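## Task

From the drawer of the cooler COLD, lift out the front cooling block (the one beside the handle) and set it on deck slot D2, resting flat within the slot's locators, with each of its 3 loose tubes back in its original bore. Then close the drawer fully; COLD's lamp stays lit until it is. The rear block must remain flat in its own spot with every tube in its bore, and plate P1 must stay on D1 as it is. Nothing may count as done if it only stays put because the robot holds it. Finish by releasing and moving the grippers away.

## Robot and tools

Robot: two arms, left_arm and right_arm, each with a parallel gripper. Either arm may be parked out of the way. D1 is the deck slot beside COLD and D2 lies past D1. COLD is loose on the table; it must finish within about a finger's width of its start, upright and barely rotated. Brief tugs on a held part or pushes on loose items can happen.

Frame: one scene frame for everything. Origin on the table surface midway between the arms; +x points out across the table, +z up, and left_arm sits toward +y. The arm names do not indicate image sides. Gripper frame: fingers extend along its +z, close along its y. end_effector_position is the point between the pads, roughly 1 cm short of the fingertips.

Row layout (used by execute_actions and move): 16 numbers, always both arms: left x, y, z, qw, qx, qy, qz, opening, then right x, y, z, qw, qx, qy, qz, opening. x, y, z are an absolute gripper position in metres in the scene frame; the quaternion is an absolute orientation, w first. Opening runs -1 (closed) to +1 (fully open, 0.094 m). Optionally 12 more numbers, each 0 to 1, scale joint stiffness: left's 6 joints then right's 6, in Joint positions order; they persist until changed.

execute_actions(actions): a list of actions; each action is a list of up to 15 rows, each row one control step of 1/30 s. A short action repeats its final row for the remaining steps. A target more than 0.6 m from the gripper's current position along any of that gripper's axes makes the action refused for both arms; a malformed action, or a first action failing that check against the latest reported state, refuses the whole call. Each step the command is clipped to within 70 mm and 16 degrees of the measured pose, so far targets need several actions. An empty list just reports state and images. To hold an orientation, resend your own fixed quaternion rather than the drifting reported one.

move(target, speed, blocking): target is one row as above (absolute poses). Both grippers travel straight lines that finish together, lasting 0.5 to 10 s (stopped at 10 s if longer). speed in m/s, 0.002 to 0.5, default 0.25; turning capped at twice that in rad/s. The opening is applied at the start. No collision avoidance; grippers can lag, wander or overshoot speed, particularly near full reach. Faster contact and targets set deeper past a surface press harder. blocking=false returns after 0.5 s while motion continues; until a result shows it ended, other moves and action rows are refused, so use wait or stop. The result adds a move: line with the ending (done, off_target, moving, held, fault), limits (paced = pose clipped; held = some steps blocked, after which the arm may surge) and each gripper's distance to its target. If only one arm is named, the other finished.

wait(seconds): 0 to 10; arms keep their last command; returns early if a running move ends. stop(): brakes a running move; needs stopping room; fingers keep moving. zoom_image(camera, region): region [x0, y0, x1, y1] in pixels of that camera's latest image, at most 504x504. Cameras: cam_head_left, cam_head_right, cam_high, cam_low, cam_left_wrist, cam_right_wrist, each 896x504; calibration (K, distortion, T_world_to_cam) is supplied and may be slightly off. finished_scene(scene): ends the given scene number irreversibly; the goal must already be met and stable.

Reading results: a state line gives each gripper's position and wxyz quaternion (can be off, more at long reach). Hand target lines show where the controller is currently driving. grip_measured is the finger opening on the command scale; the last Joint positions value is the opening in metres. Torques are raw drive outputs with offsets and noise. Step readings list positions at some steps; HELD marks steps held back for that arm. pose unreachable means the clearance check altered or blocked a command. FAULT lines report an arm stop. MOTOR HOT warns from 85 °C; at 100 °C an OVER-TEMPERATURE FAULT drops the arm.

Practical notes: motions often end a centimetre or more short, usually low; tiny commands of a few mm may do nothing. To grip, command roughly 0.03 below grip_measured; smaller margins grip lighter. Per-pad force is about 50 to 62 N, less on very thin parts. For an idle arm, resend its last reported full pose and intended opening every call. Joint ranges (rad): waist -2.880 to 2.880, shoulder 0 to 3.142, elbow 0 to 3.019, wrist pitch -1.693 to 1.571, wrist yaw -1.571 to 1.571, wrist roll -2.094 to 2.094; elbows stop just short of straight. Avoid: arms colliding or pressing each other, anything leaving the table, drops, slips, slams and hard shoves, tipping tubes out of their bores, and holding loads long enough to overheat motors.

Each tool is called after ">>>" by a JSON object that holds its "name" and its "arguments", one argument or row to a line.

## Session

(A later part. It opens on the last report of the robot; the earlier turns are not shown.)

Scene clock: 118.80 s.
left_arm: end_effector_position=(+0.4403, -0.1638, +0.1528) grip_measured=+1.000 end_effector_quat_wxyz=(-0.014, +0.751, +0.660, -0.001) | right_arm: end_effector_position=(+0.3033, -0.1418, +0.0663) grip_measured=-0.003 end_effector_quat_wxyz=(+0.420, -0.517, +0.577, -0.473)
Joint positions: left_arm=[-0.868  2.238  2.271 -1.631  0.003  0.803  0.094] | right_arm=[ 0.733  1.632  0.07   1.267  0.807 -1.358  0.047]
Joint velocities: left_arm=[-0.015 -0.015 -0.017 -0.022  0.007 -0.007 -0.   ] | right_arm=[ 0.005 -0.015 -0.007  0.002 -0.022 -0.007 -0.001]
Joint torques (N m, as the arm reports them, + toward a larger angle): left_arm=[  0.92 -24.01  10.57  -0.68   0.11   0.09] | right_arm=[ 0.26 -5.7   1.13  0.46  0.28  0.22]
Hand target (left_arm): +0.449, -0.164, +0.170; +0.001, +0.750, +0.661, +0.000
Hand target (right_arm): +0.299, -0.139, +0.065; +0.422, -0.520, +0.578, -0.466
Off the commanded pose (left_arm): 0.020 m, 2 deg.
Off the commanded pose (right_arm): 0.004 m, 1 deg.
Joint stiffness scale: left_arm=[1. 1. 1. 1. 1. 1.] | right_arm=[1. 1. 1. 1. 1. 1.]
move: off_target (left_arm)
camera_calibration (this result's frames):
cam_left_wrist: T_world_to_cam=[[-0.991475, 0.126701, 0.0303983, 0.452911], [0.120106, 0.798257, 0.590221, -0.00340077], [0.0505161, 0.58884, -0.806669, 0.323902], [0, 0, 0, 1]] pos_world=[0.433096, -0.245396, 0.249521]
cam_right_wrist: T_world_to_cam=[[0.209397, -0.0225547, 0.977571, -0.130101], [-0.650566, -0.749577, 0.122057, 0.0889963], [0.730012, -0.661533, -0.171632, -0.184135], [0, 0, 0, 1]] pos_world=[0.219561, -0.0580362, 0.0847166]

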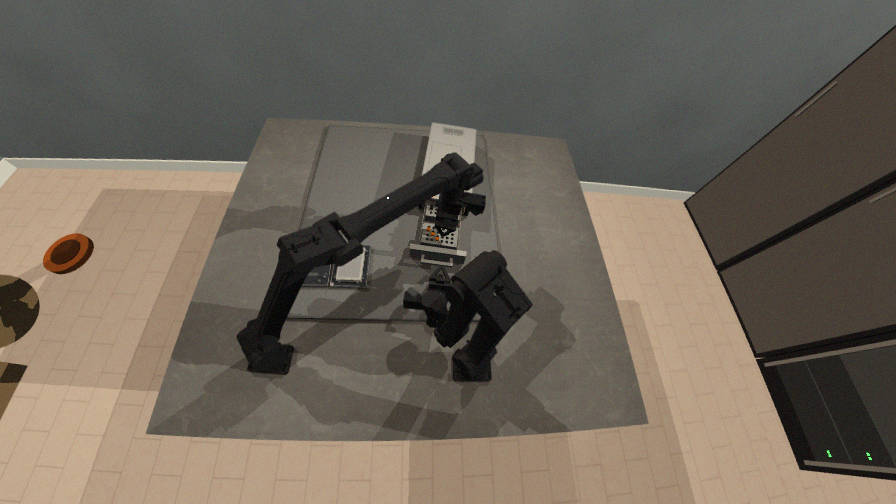

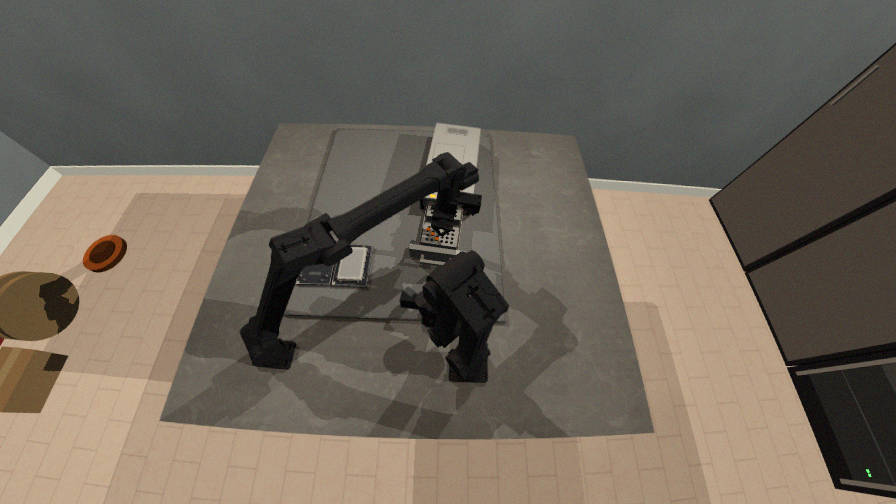

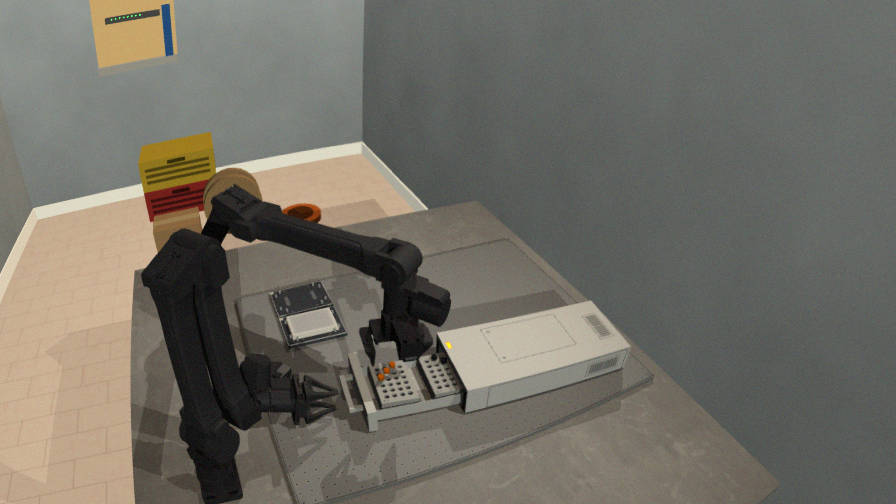

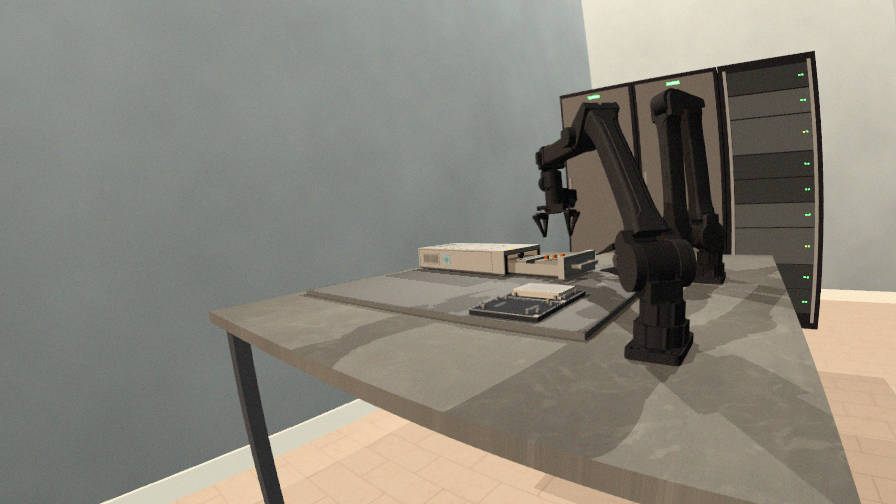

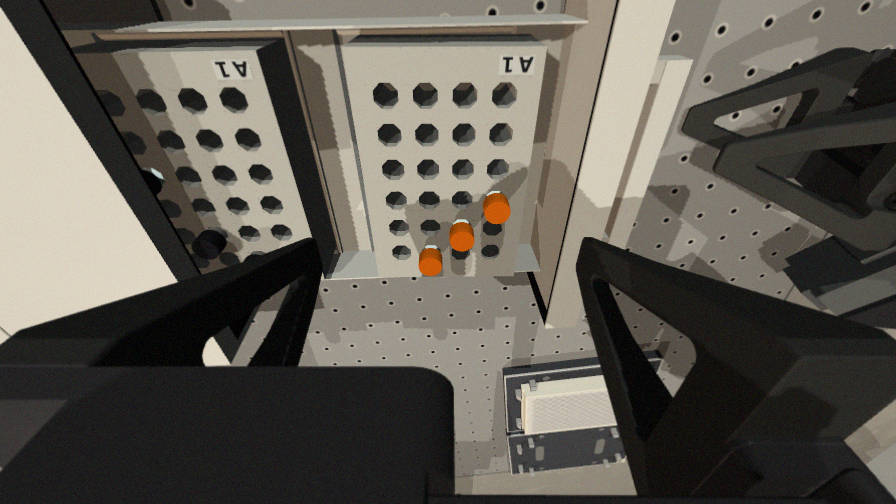

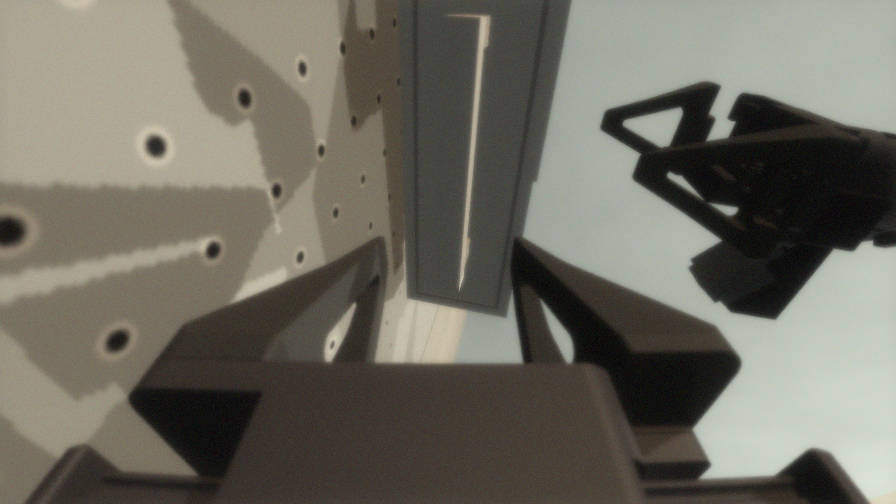

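>>> {"name": "move", "arguments": {
  "target": [0.3,0.3,0.3,0,0,1,0,1,0.30,-0.16,0.2,-0.422,0.52,-0.577,0.468,1]
}}

>>> {"name": "move", "arguments": {
  "target": [0.3,0.3,0.3,0,0,1,0,1,0.44,-0.16,0.15,0,-0.661,0.75,0,1],
  "speed": 0.2
}}

Scene clock: 125.57 s.
left_arm: end_effector_position=(+0.3111, +0.3013, +0.3010) grip_measured=+1.000 end_effector_quat_wxyz=(+0.011, +0.010, +1.000, +0.002) | right_arm: end_effector_position=(+0.2851, -0.1652, +0.1791) grip_measured=+1.000 end_effector_quat_wxyz=(-0.414, +0.531, -0.577, +0.462)
Joint positions: left_arm=[-0.208  1.128  1.246 -1.668 -0.01  -0.218  0.094] | right_arm=[ 0.678  0.539  0.16   0.064  0.73  -1.37   0.094]
Joint velocities: left_arm=[-0.015 -0.005 -0.012 -0.002 -0.066  0.007  0.   ] | right_arm=[ 0.005  0.005 -0.007  0.012  0.037 -0.037  0.   ]
Joint torques (N m, as the arm reports them, + toward a larger angle): left_arm=[ 0.96 -5.2   7.48 -0.49  0.   -0.11] | right_arm=[-1.92  1.72 15.22  0.35  0.04 -0.13]
Hand target (left_arm): +0.308, +0.305, +0.301; +0.004, +0.000, +1.000, +0.006
Hand target (right_arm): +0.294, -0.165, +0.206; -0.422, +0.519, -0.576, +0.469
Off the commanded pose (left_arm): 0.011 m, 2 deg.
Off the commanded pose (right_arm): 0.026 m, 2 deg.
Joint stiffness scale: left_arm=[1. 1. 1. 1. 1. 1.] | right_arm=[1. 1. 1. 1. 1. 1.]
joint sent to its limit (left arm) — the command would take joint 4 (wrist pitch) past its lower limit, so that joint was sent only as far as its limit.
move: off_target (left_arm, right_arm)
camera_calibration (this result's frames):
cam_left_wrist: T_world_to_cam=[[-0.0175182, -0.999841, 0.00336853, 0.305934], [-0.829391, 0.0164131, 0.558428, 0.0939083], [-0.558394, 0.00698881, -0.829546, 0.547631], [0, 0, 0, 1]] pos_world=[0.38904, 0.300517, 0.400813]
cam_right_wrist: T_world_to_cam=[[0.240634, -0.0121197, 0.97054, -0.243035], [-0.63074, -0.761969, 0.146869, 0.0336789], [0.737741, -0.6475, -0.191, -0.163358], [0, 0, 0, 1]] pos_world=[0.200241, -0.0830577, 0.199728]

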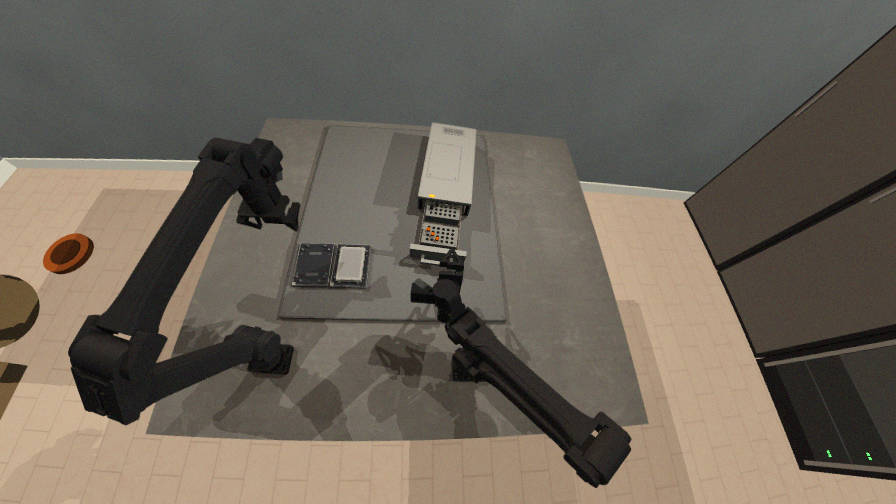

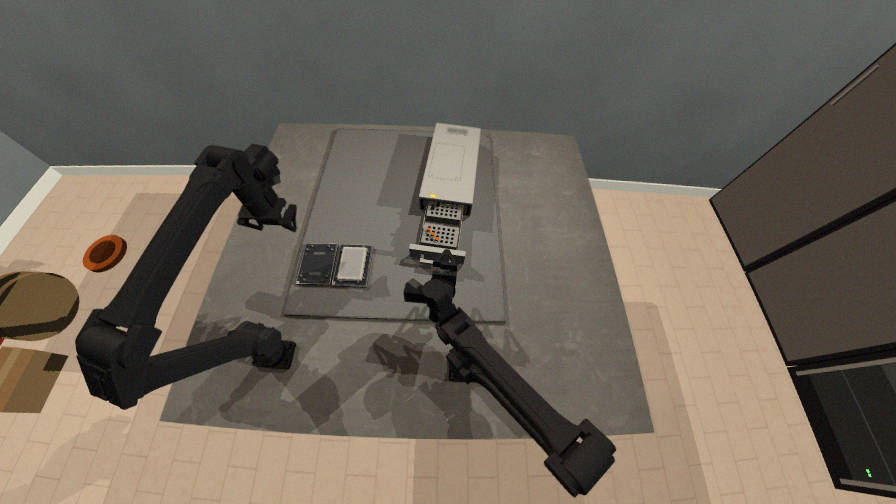

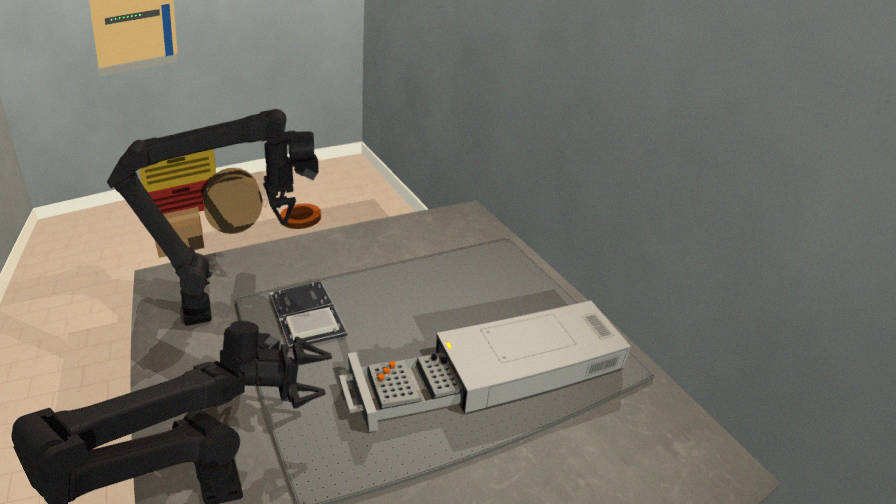

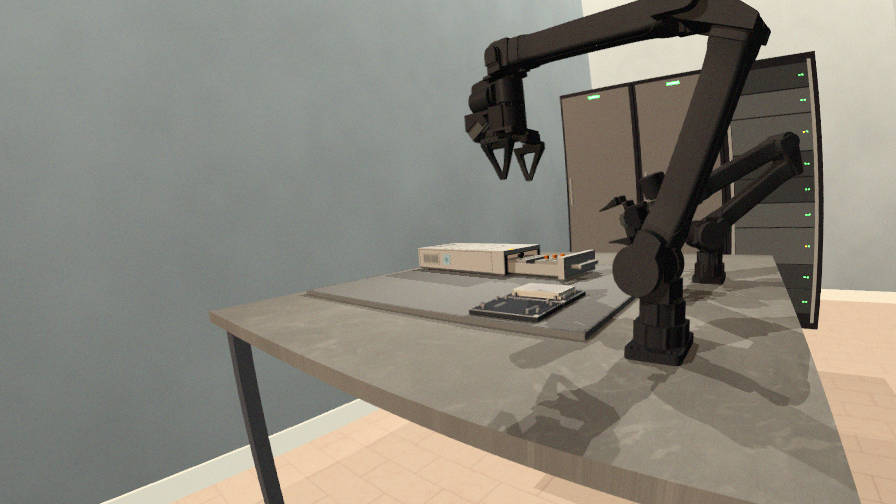

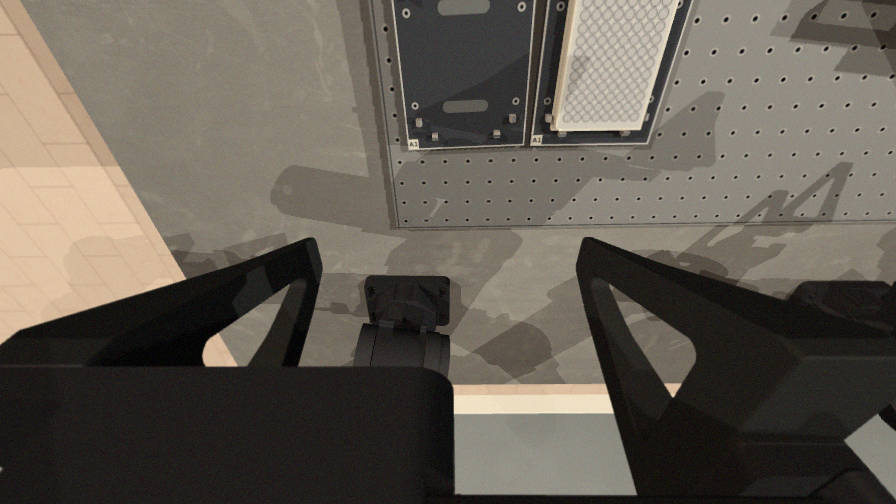

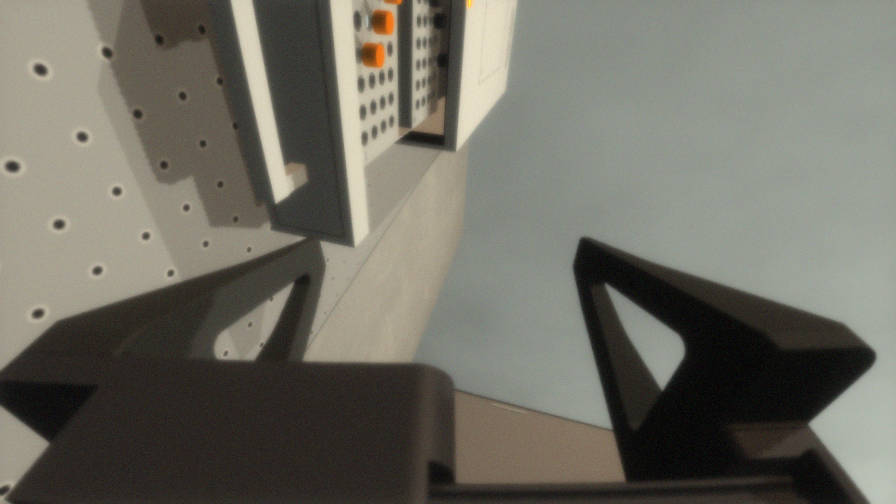

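Scene clock: 129.33 s.
left_arm: end_effector_position=(+0.3064, +0.3015, +0.2971) grip_measured=+1.000 end_effector_quat_wxyz=(+0.007, +0.002, +1.000, +0.001) | right_arm: end_effector_position=(+0.4279, -0.1572, +0.1384) grip_measured=+1.000 end_effector_quat_wxyz=(-0.017, -0.658, +0.752, -0.009)
Joint positions: left_arm=[-0.208  1.12   1.23  -1.668 -0.005 -0.233  0.094] | right_arm=[ 0.232  1.563  1.228 -1.257  0.033 -1.224  0.094]
Joint velocities: left_arm=[-0.005  0.005 -0.007  0.012  0.007 -0.066 -0.001] | right_arm=[-0.005 -0.024  0.007  0.012 -0.037  0.051  0.   ]
Joint torques (N m, as the arm reports them, + toward a larger angle): left_arm=[-0.32 -6.47  7.56 -0.56  0.33 -0.06] | right_arm=[ -1.79 -13.02  13.2   -1.02  -0.14  -0.24]
Hand target (left_arm): +0.300, +0.300, +0.300; +0.003, +0.000, +1.000, -0.001
Hand target (right_arm): +0.442, -0.161, +0.150; -0.008, -0.659, +0.752, -0.013
Off the commanded pose (left_arm): 0.007 m, 1 deg.
Off the commanded pose (right_arm): 0.017 m, 2 deg.
Joint stiffness scale: left_arm=[1. 1. 1. 1. 1. 1.] | right_arm=[1. 1. 1. 1. 1. 1.]
joint sent to its limit (left arm) — the command would take joint 4 (wrist pitch) past its lower limit, so that joint was sent only as far as its limit.
move: off_target (right_arm)
camera_calibration (this result's frames):
cam_left_wrist: T_world_to_cam=[[-0.0023002, -0.999975, 0.00666582, 0.300515], [-0.824555, 0.005668, 0.565754, 0.0917936], [-0.565778, -0.00419499, -0.824547, 0.54594], [0, 0, 0, 1]] pos_world=[0.385261, 0.302277, 0.396218]
cam_right_wrist: T_world_to_cam=[[0.990655, -0.134999, -0.0194526, -0.44103], [-0.0958769, -0.790694, 0.604657, -0.160966], [-0.0970092, -0.597141, -0.796248, 0.177539], [0, 0, 0, 1]] pos_world=[0.438699, -0.0807977, 0.230116]

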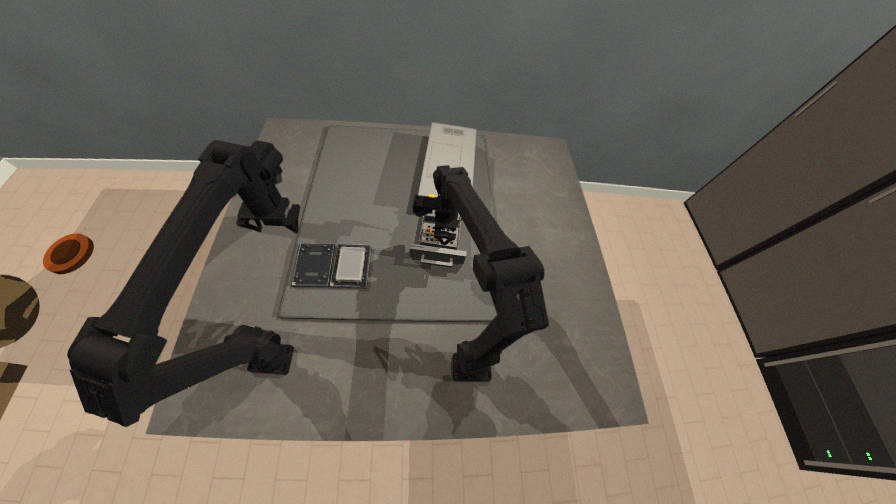

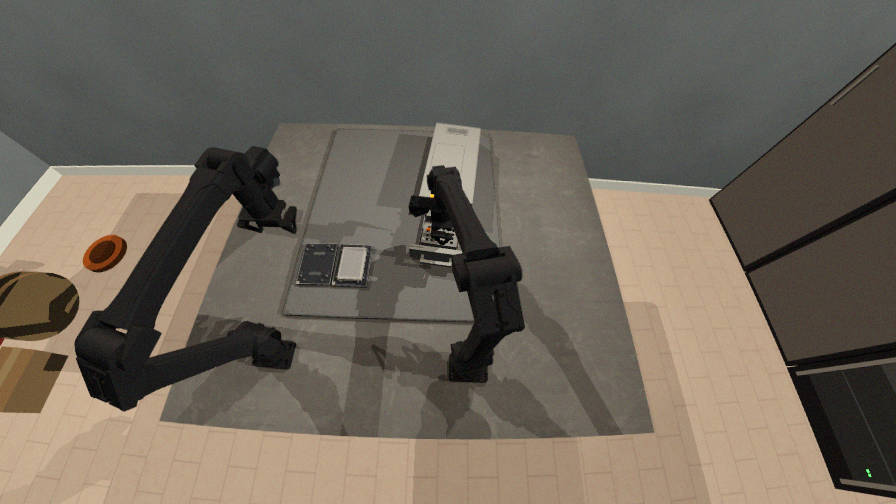

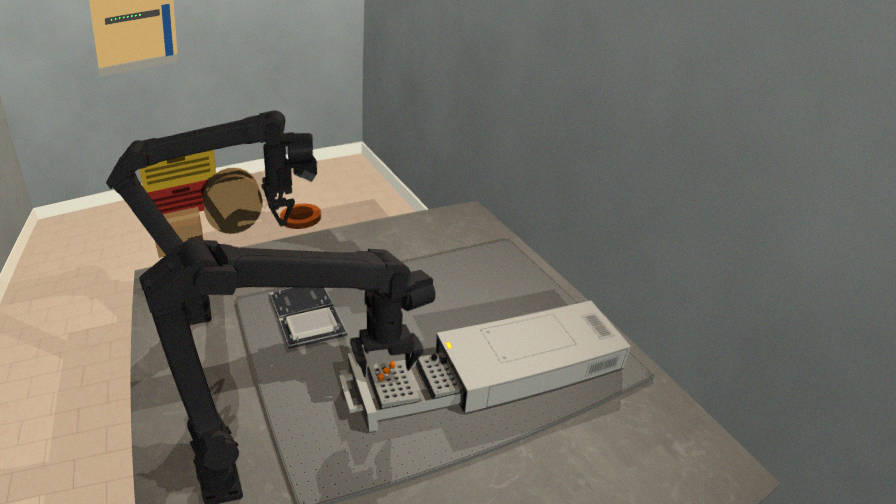

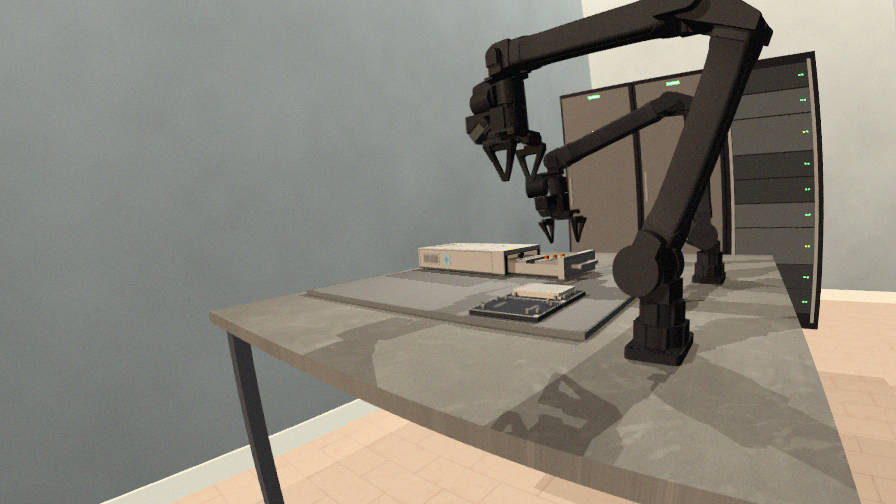

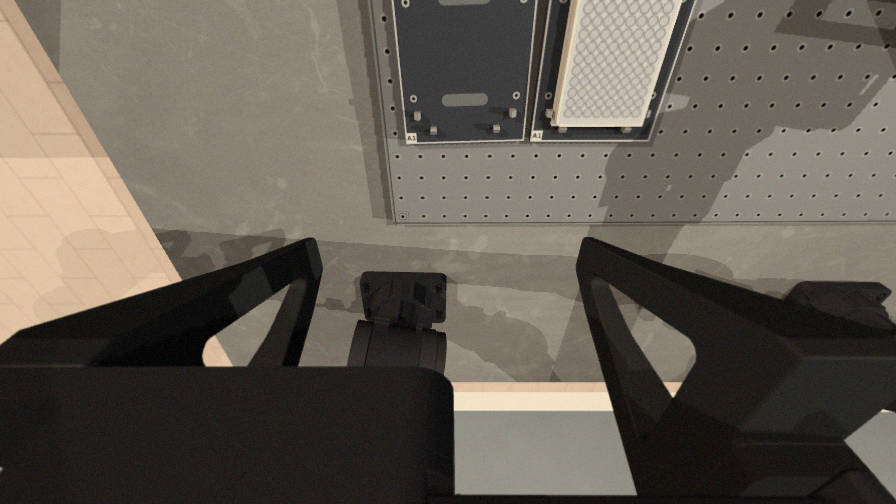

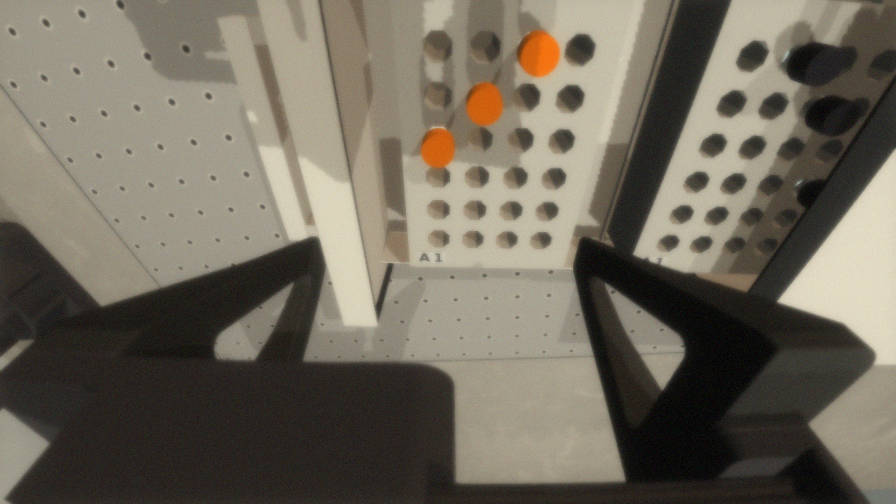

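>>> {"name": "move", "arguments": {
  "target": [0.3,0.3,0.3,0,0,1,0,1,0.46,-0.147,0.105,0,-0.661,0.75,0,1],
  "speed": 0.07
}}

Scene clock: 132.37 s.
left_arm: end_effector_position=(+0.3064, +0.3015, +0.2971) grip_measured=+1.000 end_effector_quat_wxyz=(+0.007, +0.002, +1.000, +0.001) | right_arm: end_effector_position=(+0.4437, -0.1486, +0.1003) grip_measured=+1.000 end_effector_quat_wxyz=(-0.016, -0.658, +0.753, +0.007)
Joint positions: left_arm=[-0.208  1.12   1.23  -1.668 -0.005 -0.233  0.094] | right_arm=[ 0.232  1.651  1.228 -1.183  0.003 -1.224  0.094]
Joint velocities: left_arm=[ 0.005 -0.015  0.007 -0.002 -0.007  0.037 -0.   ] | right_arm=[ 0.005 -0.024  0.007  0.007 -0.007  0.037  0.   ]
Joint torques (N m, as the arm reports them, + toward a larger angle): left_arm=[-0.36 -6.39  7.57 -0.55  0.33 -0.08] | right_arm=[ -1.13 -14.08  11.74  -0.11  -0.16  -0.19]
Hand target (left_arm): +0.300, +0.300, +0.300; +0.004, +0.000, +1.000, -0.001
Hand target (right_arm): +0.460, -0.147, +0.106; -0.000, -0.661, +0.750, -0.000
Off the commanded pose (left_arm): 0.007 m, 1 deg.
Off the commanded pose (right_arm): 0.017 m, 2 deg.
Joint stiffness scale: left_arm=[1. 1. 1. 1. 1. 1.] | right_arm=[1. 1. 1. 1. 1. 1.]
joint sent to its limit (left arm) — the command would take joint 4 (wrist pitch) past its lower limit, so that joint was sent only as far as its limit.
move: off_target (right_arm)
camera_calibration (this result's frames):
cam_left_wrist: T_world_to_cam=[[-0.00191877, -0.999976, 0.00667093, 0.300397], [-0.824557, 0.00535637, 0.565753, 0.0918885], [-0.565775, -0.00441501, -0.824548, 0.546006], [0, 0, 0, 1]] pos_world=[0.385261, 0.302308, 0.396218]
cam_right_wrist: T_world_to_cam=[[0.98995, -0.135025, -0.0420289, -0.45365], [-0.0850693, -0.806017, 0.585748, -0.134796], [-0.112967, -0.576286, -0.809403, 0.165337], [0, 0, 0, 1]] pos_world=[0.456301, -0.0746209, 0.193715]

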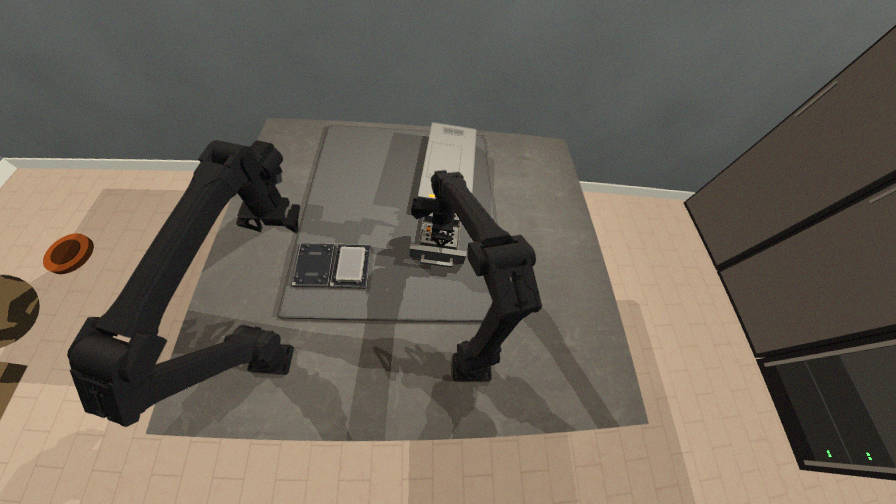

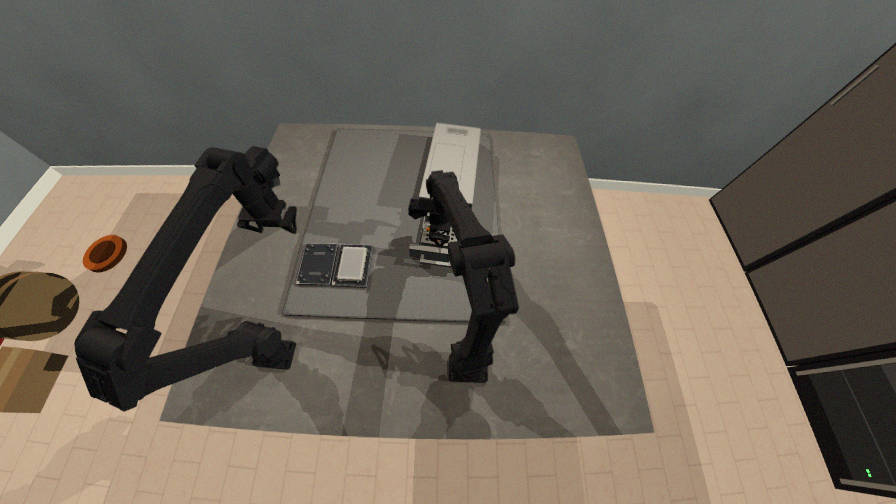

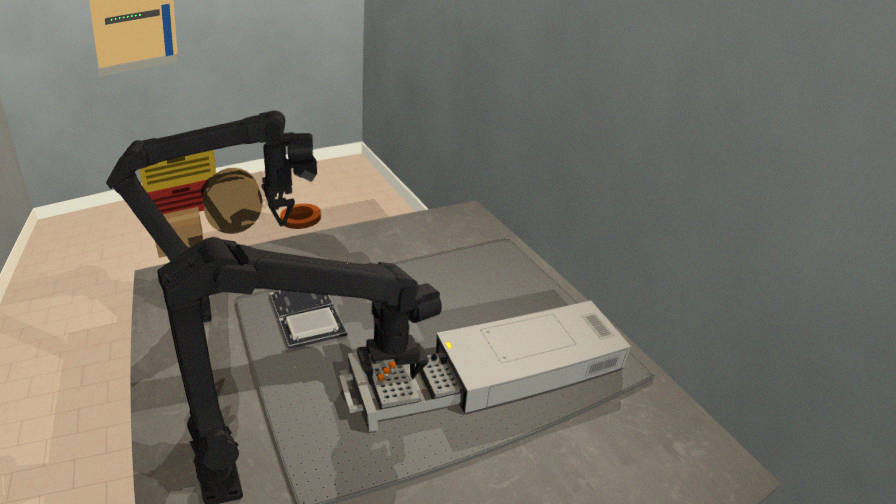

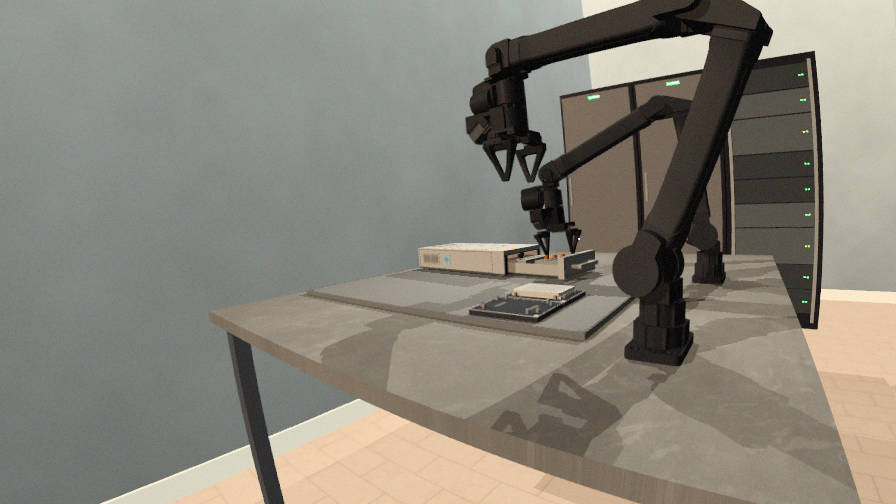

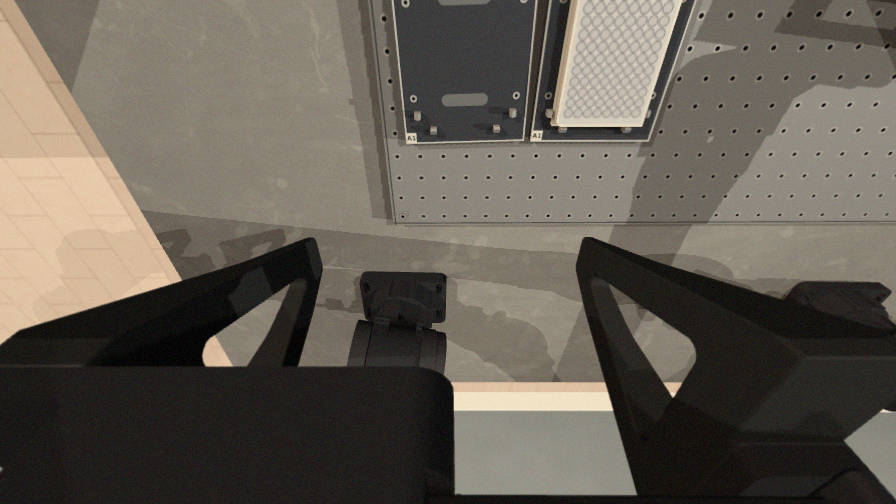

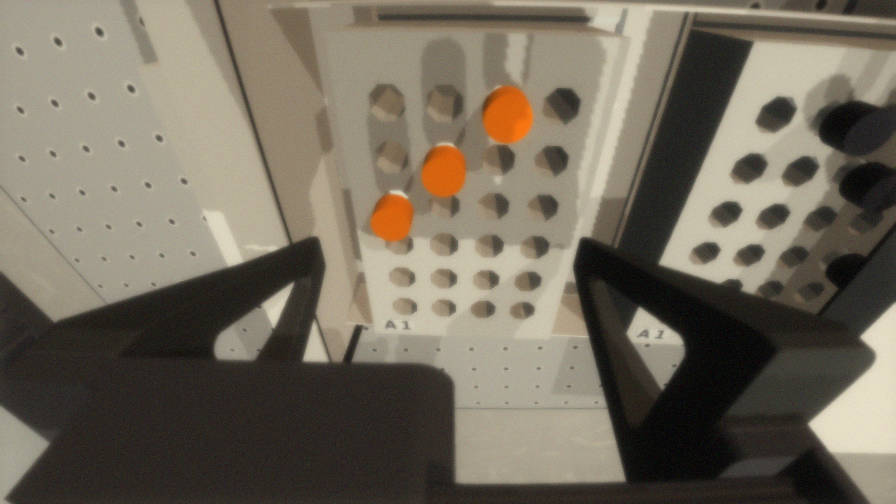

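Need about +6 mm x.

>>> {"name": "move", "arguments": {
  "target": [0.3,0.3,0.3,0,0,1,0,1,0.468,-0.147,0.10,0,-0.661,0.75,0,1],
  "speed": 0.05
}}

>>> {"name": "zoom_image", "arguments": {
  "camera": "cam_right_wrist",
  "region": [200,0,700,400]
}}

Scene clock: 135.50 s.
left_arm: end_effector_position=(+0.3064, +0.3015, +0.2971) grip_measured=+1.000 end_effector_quat_wxyz=(+0.007, +0.002, +1.000, +0.001) | right_arm: end_effector_position=(+0.4457, -0.1482, +0.0935) grip_measured=+1.000 end_effector_quat_wxyz=(-0.019, -0.658, +0.753, +0.009)
Joint positions: left_arm=[-0.208  1.12   1.23  -1.668 -0.005 -0.233  0.094] | right_arm=[ 0.232  1.667  1.23  -1.175  0.003 -1.224  0.094]
Joint velocities: left_arm=[ 0.005  0.005  0.007  0.007  0.022 -0.007 -0.001] | right_arm=[ 0.005  0.005 -0.017 -0.002  0.007  0.007  0.   ]
Joint torques (N m, as the arm reports them, + toward a larger angle): left_arm=[-0.32 -6.43  7.57 -0.55  0.33 -0.08] | right_arm=[ -1.35 -13.97  12.66  -0.1   -0.15  -0.23]
Hand target (left_arm): +0.300, +0.300, +0.300; +0.004, +0.000, +1.000, -0.001
Hand target (right_arm): +0.467, -0.147, +0.101; +0.000, -0.661, +0.750, -0.000
Off the commanded pose (left_arm): 0.007 m, 1 deg.
Off the commanded pose (right_arm): 0.023 m, 2 deg.
Joint stiffness scale: left_arm=[1. 1. 1. 1. 1. 1.] | right_arm=[1. 1. 1. 1. 1. 1.]
joint sent to its limit (left arm) — the command would take joint 4 (wrist pitch) past its lower limit, so that joint was sent only as far as its limit.
move: off_target (right_arm)
camera_calibration (this result's frames):
cam_left_wrist: T_world_to_cam=[[-0.00191877, -0.999976, 0.00667093, 0.300397], [-0.824557, 0.00535637, 0.565753, 0.0918885], [-0.565775, -0.00441501, -0.824548, 0.546006], [0, 0, 0, 1]] pos_world=[0.385261, 0.302308, 0.396218]
cam_right_wrist: T_world_to_cam=[[0.989647, -0.135091, -0.0484746, -0.455115], [-0.0811327, -0.805163, 0.587478, -0.132111], [-0.118393, -0.577462, -0.807787, 0.162434], [0, 0, 0, 1]] pos_world=[0.458916, -0.0740541, 0.186763]

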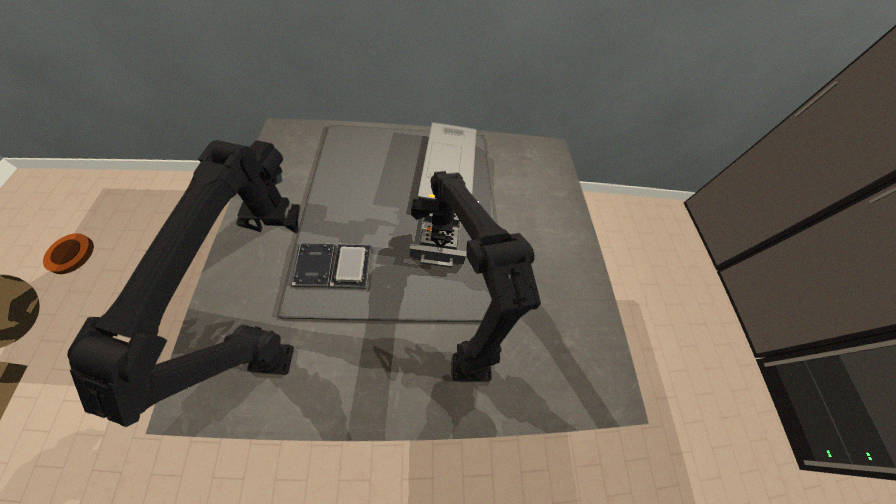

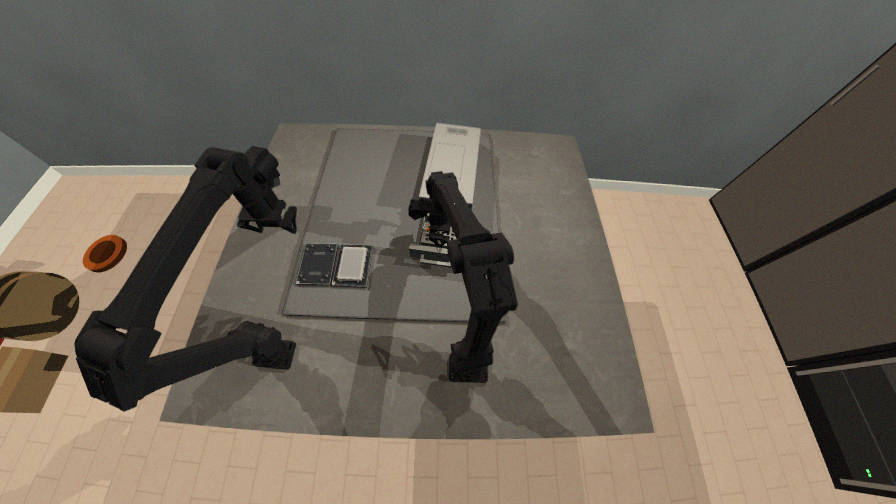

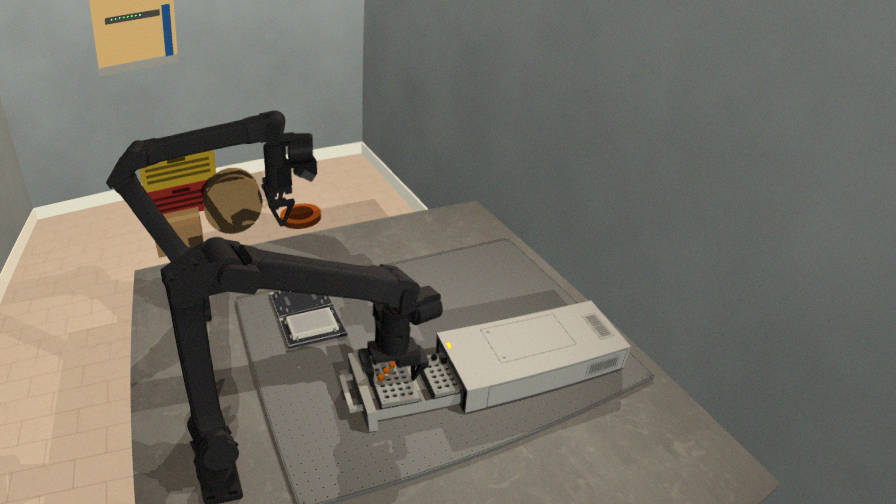

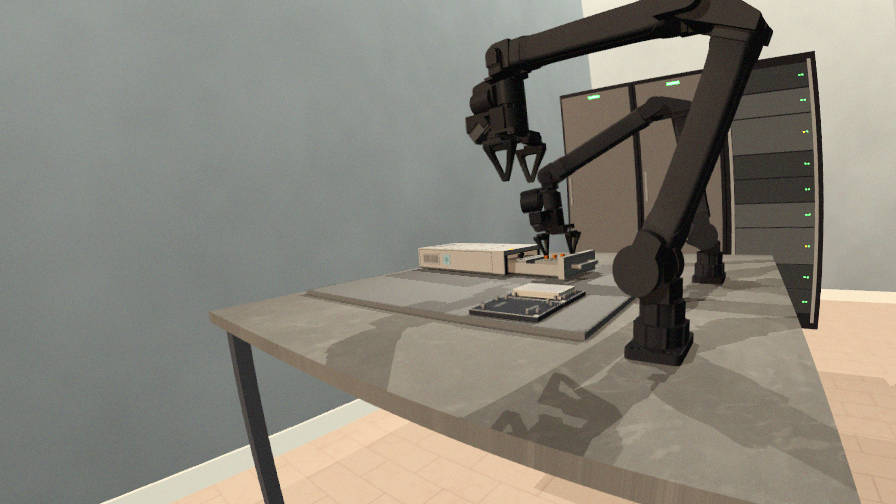

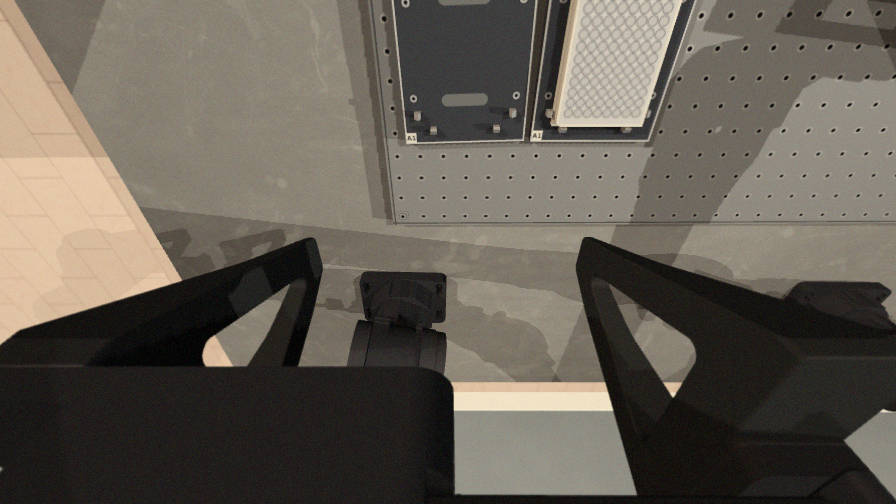

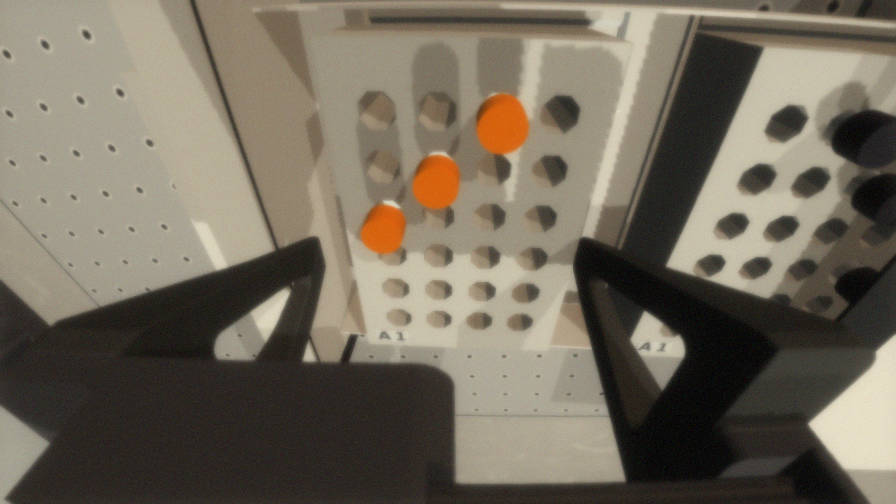

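Region (200, 0, 700, 400) of cam_right_wrist's 896x504 image, scaled by 1.008, with more detail than that image has; it fills the top 403 rows of this view, and the rest is white.

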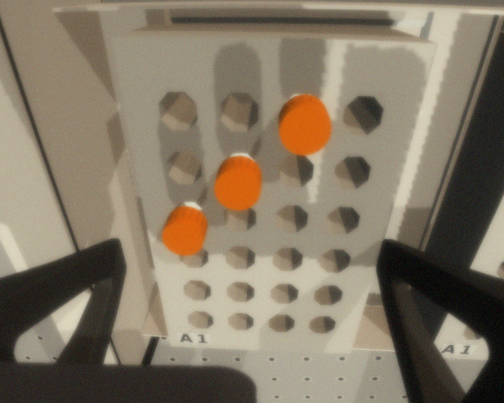

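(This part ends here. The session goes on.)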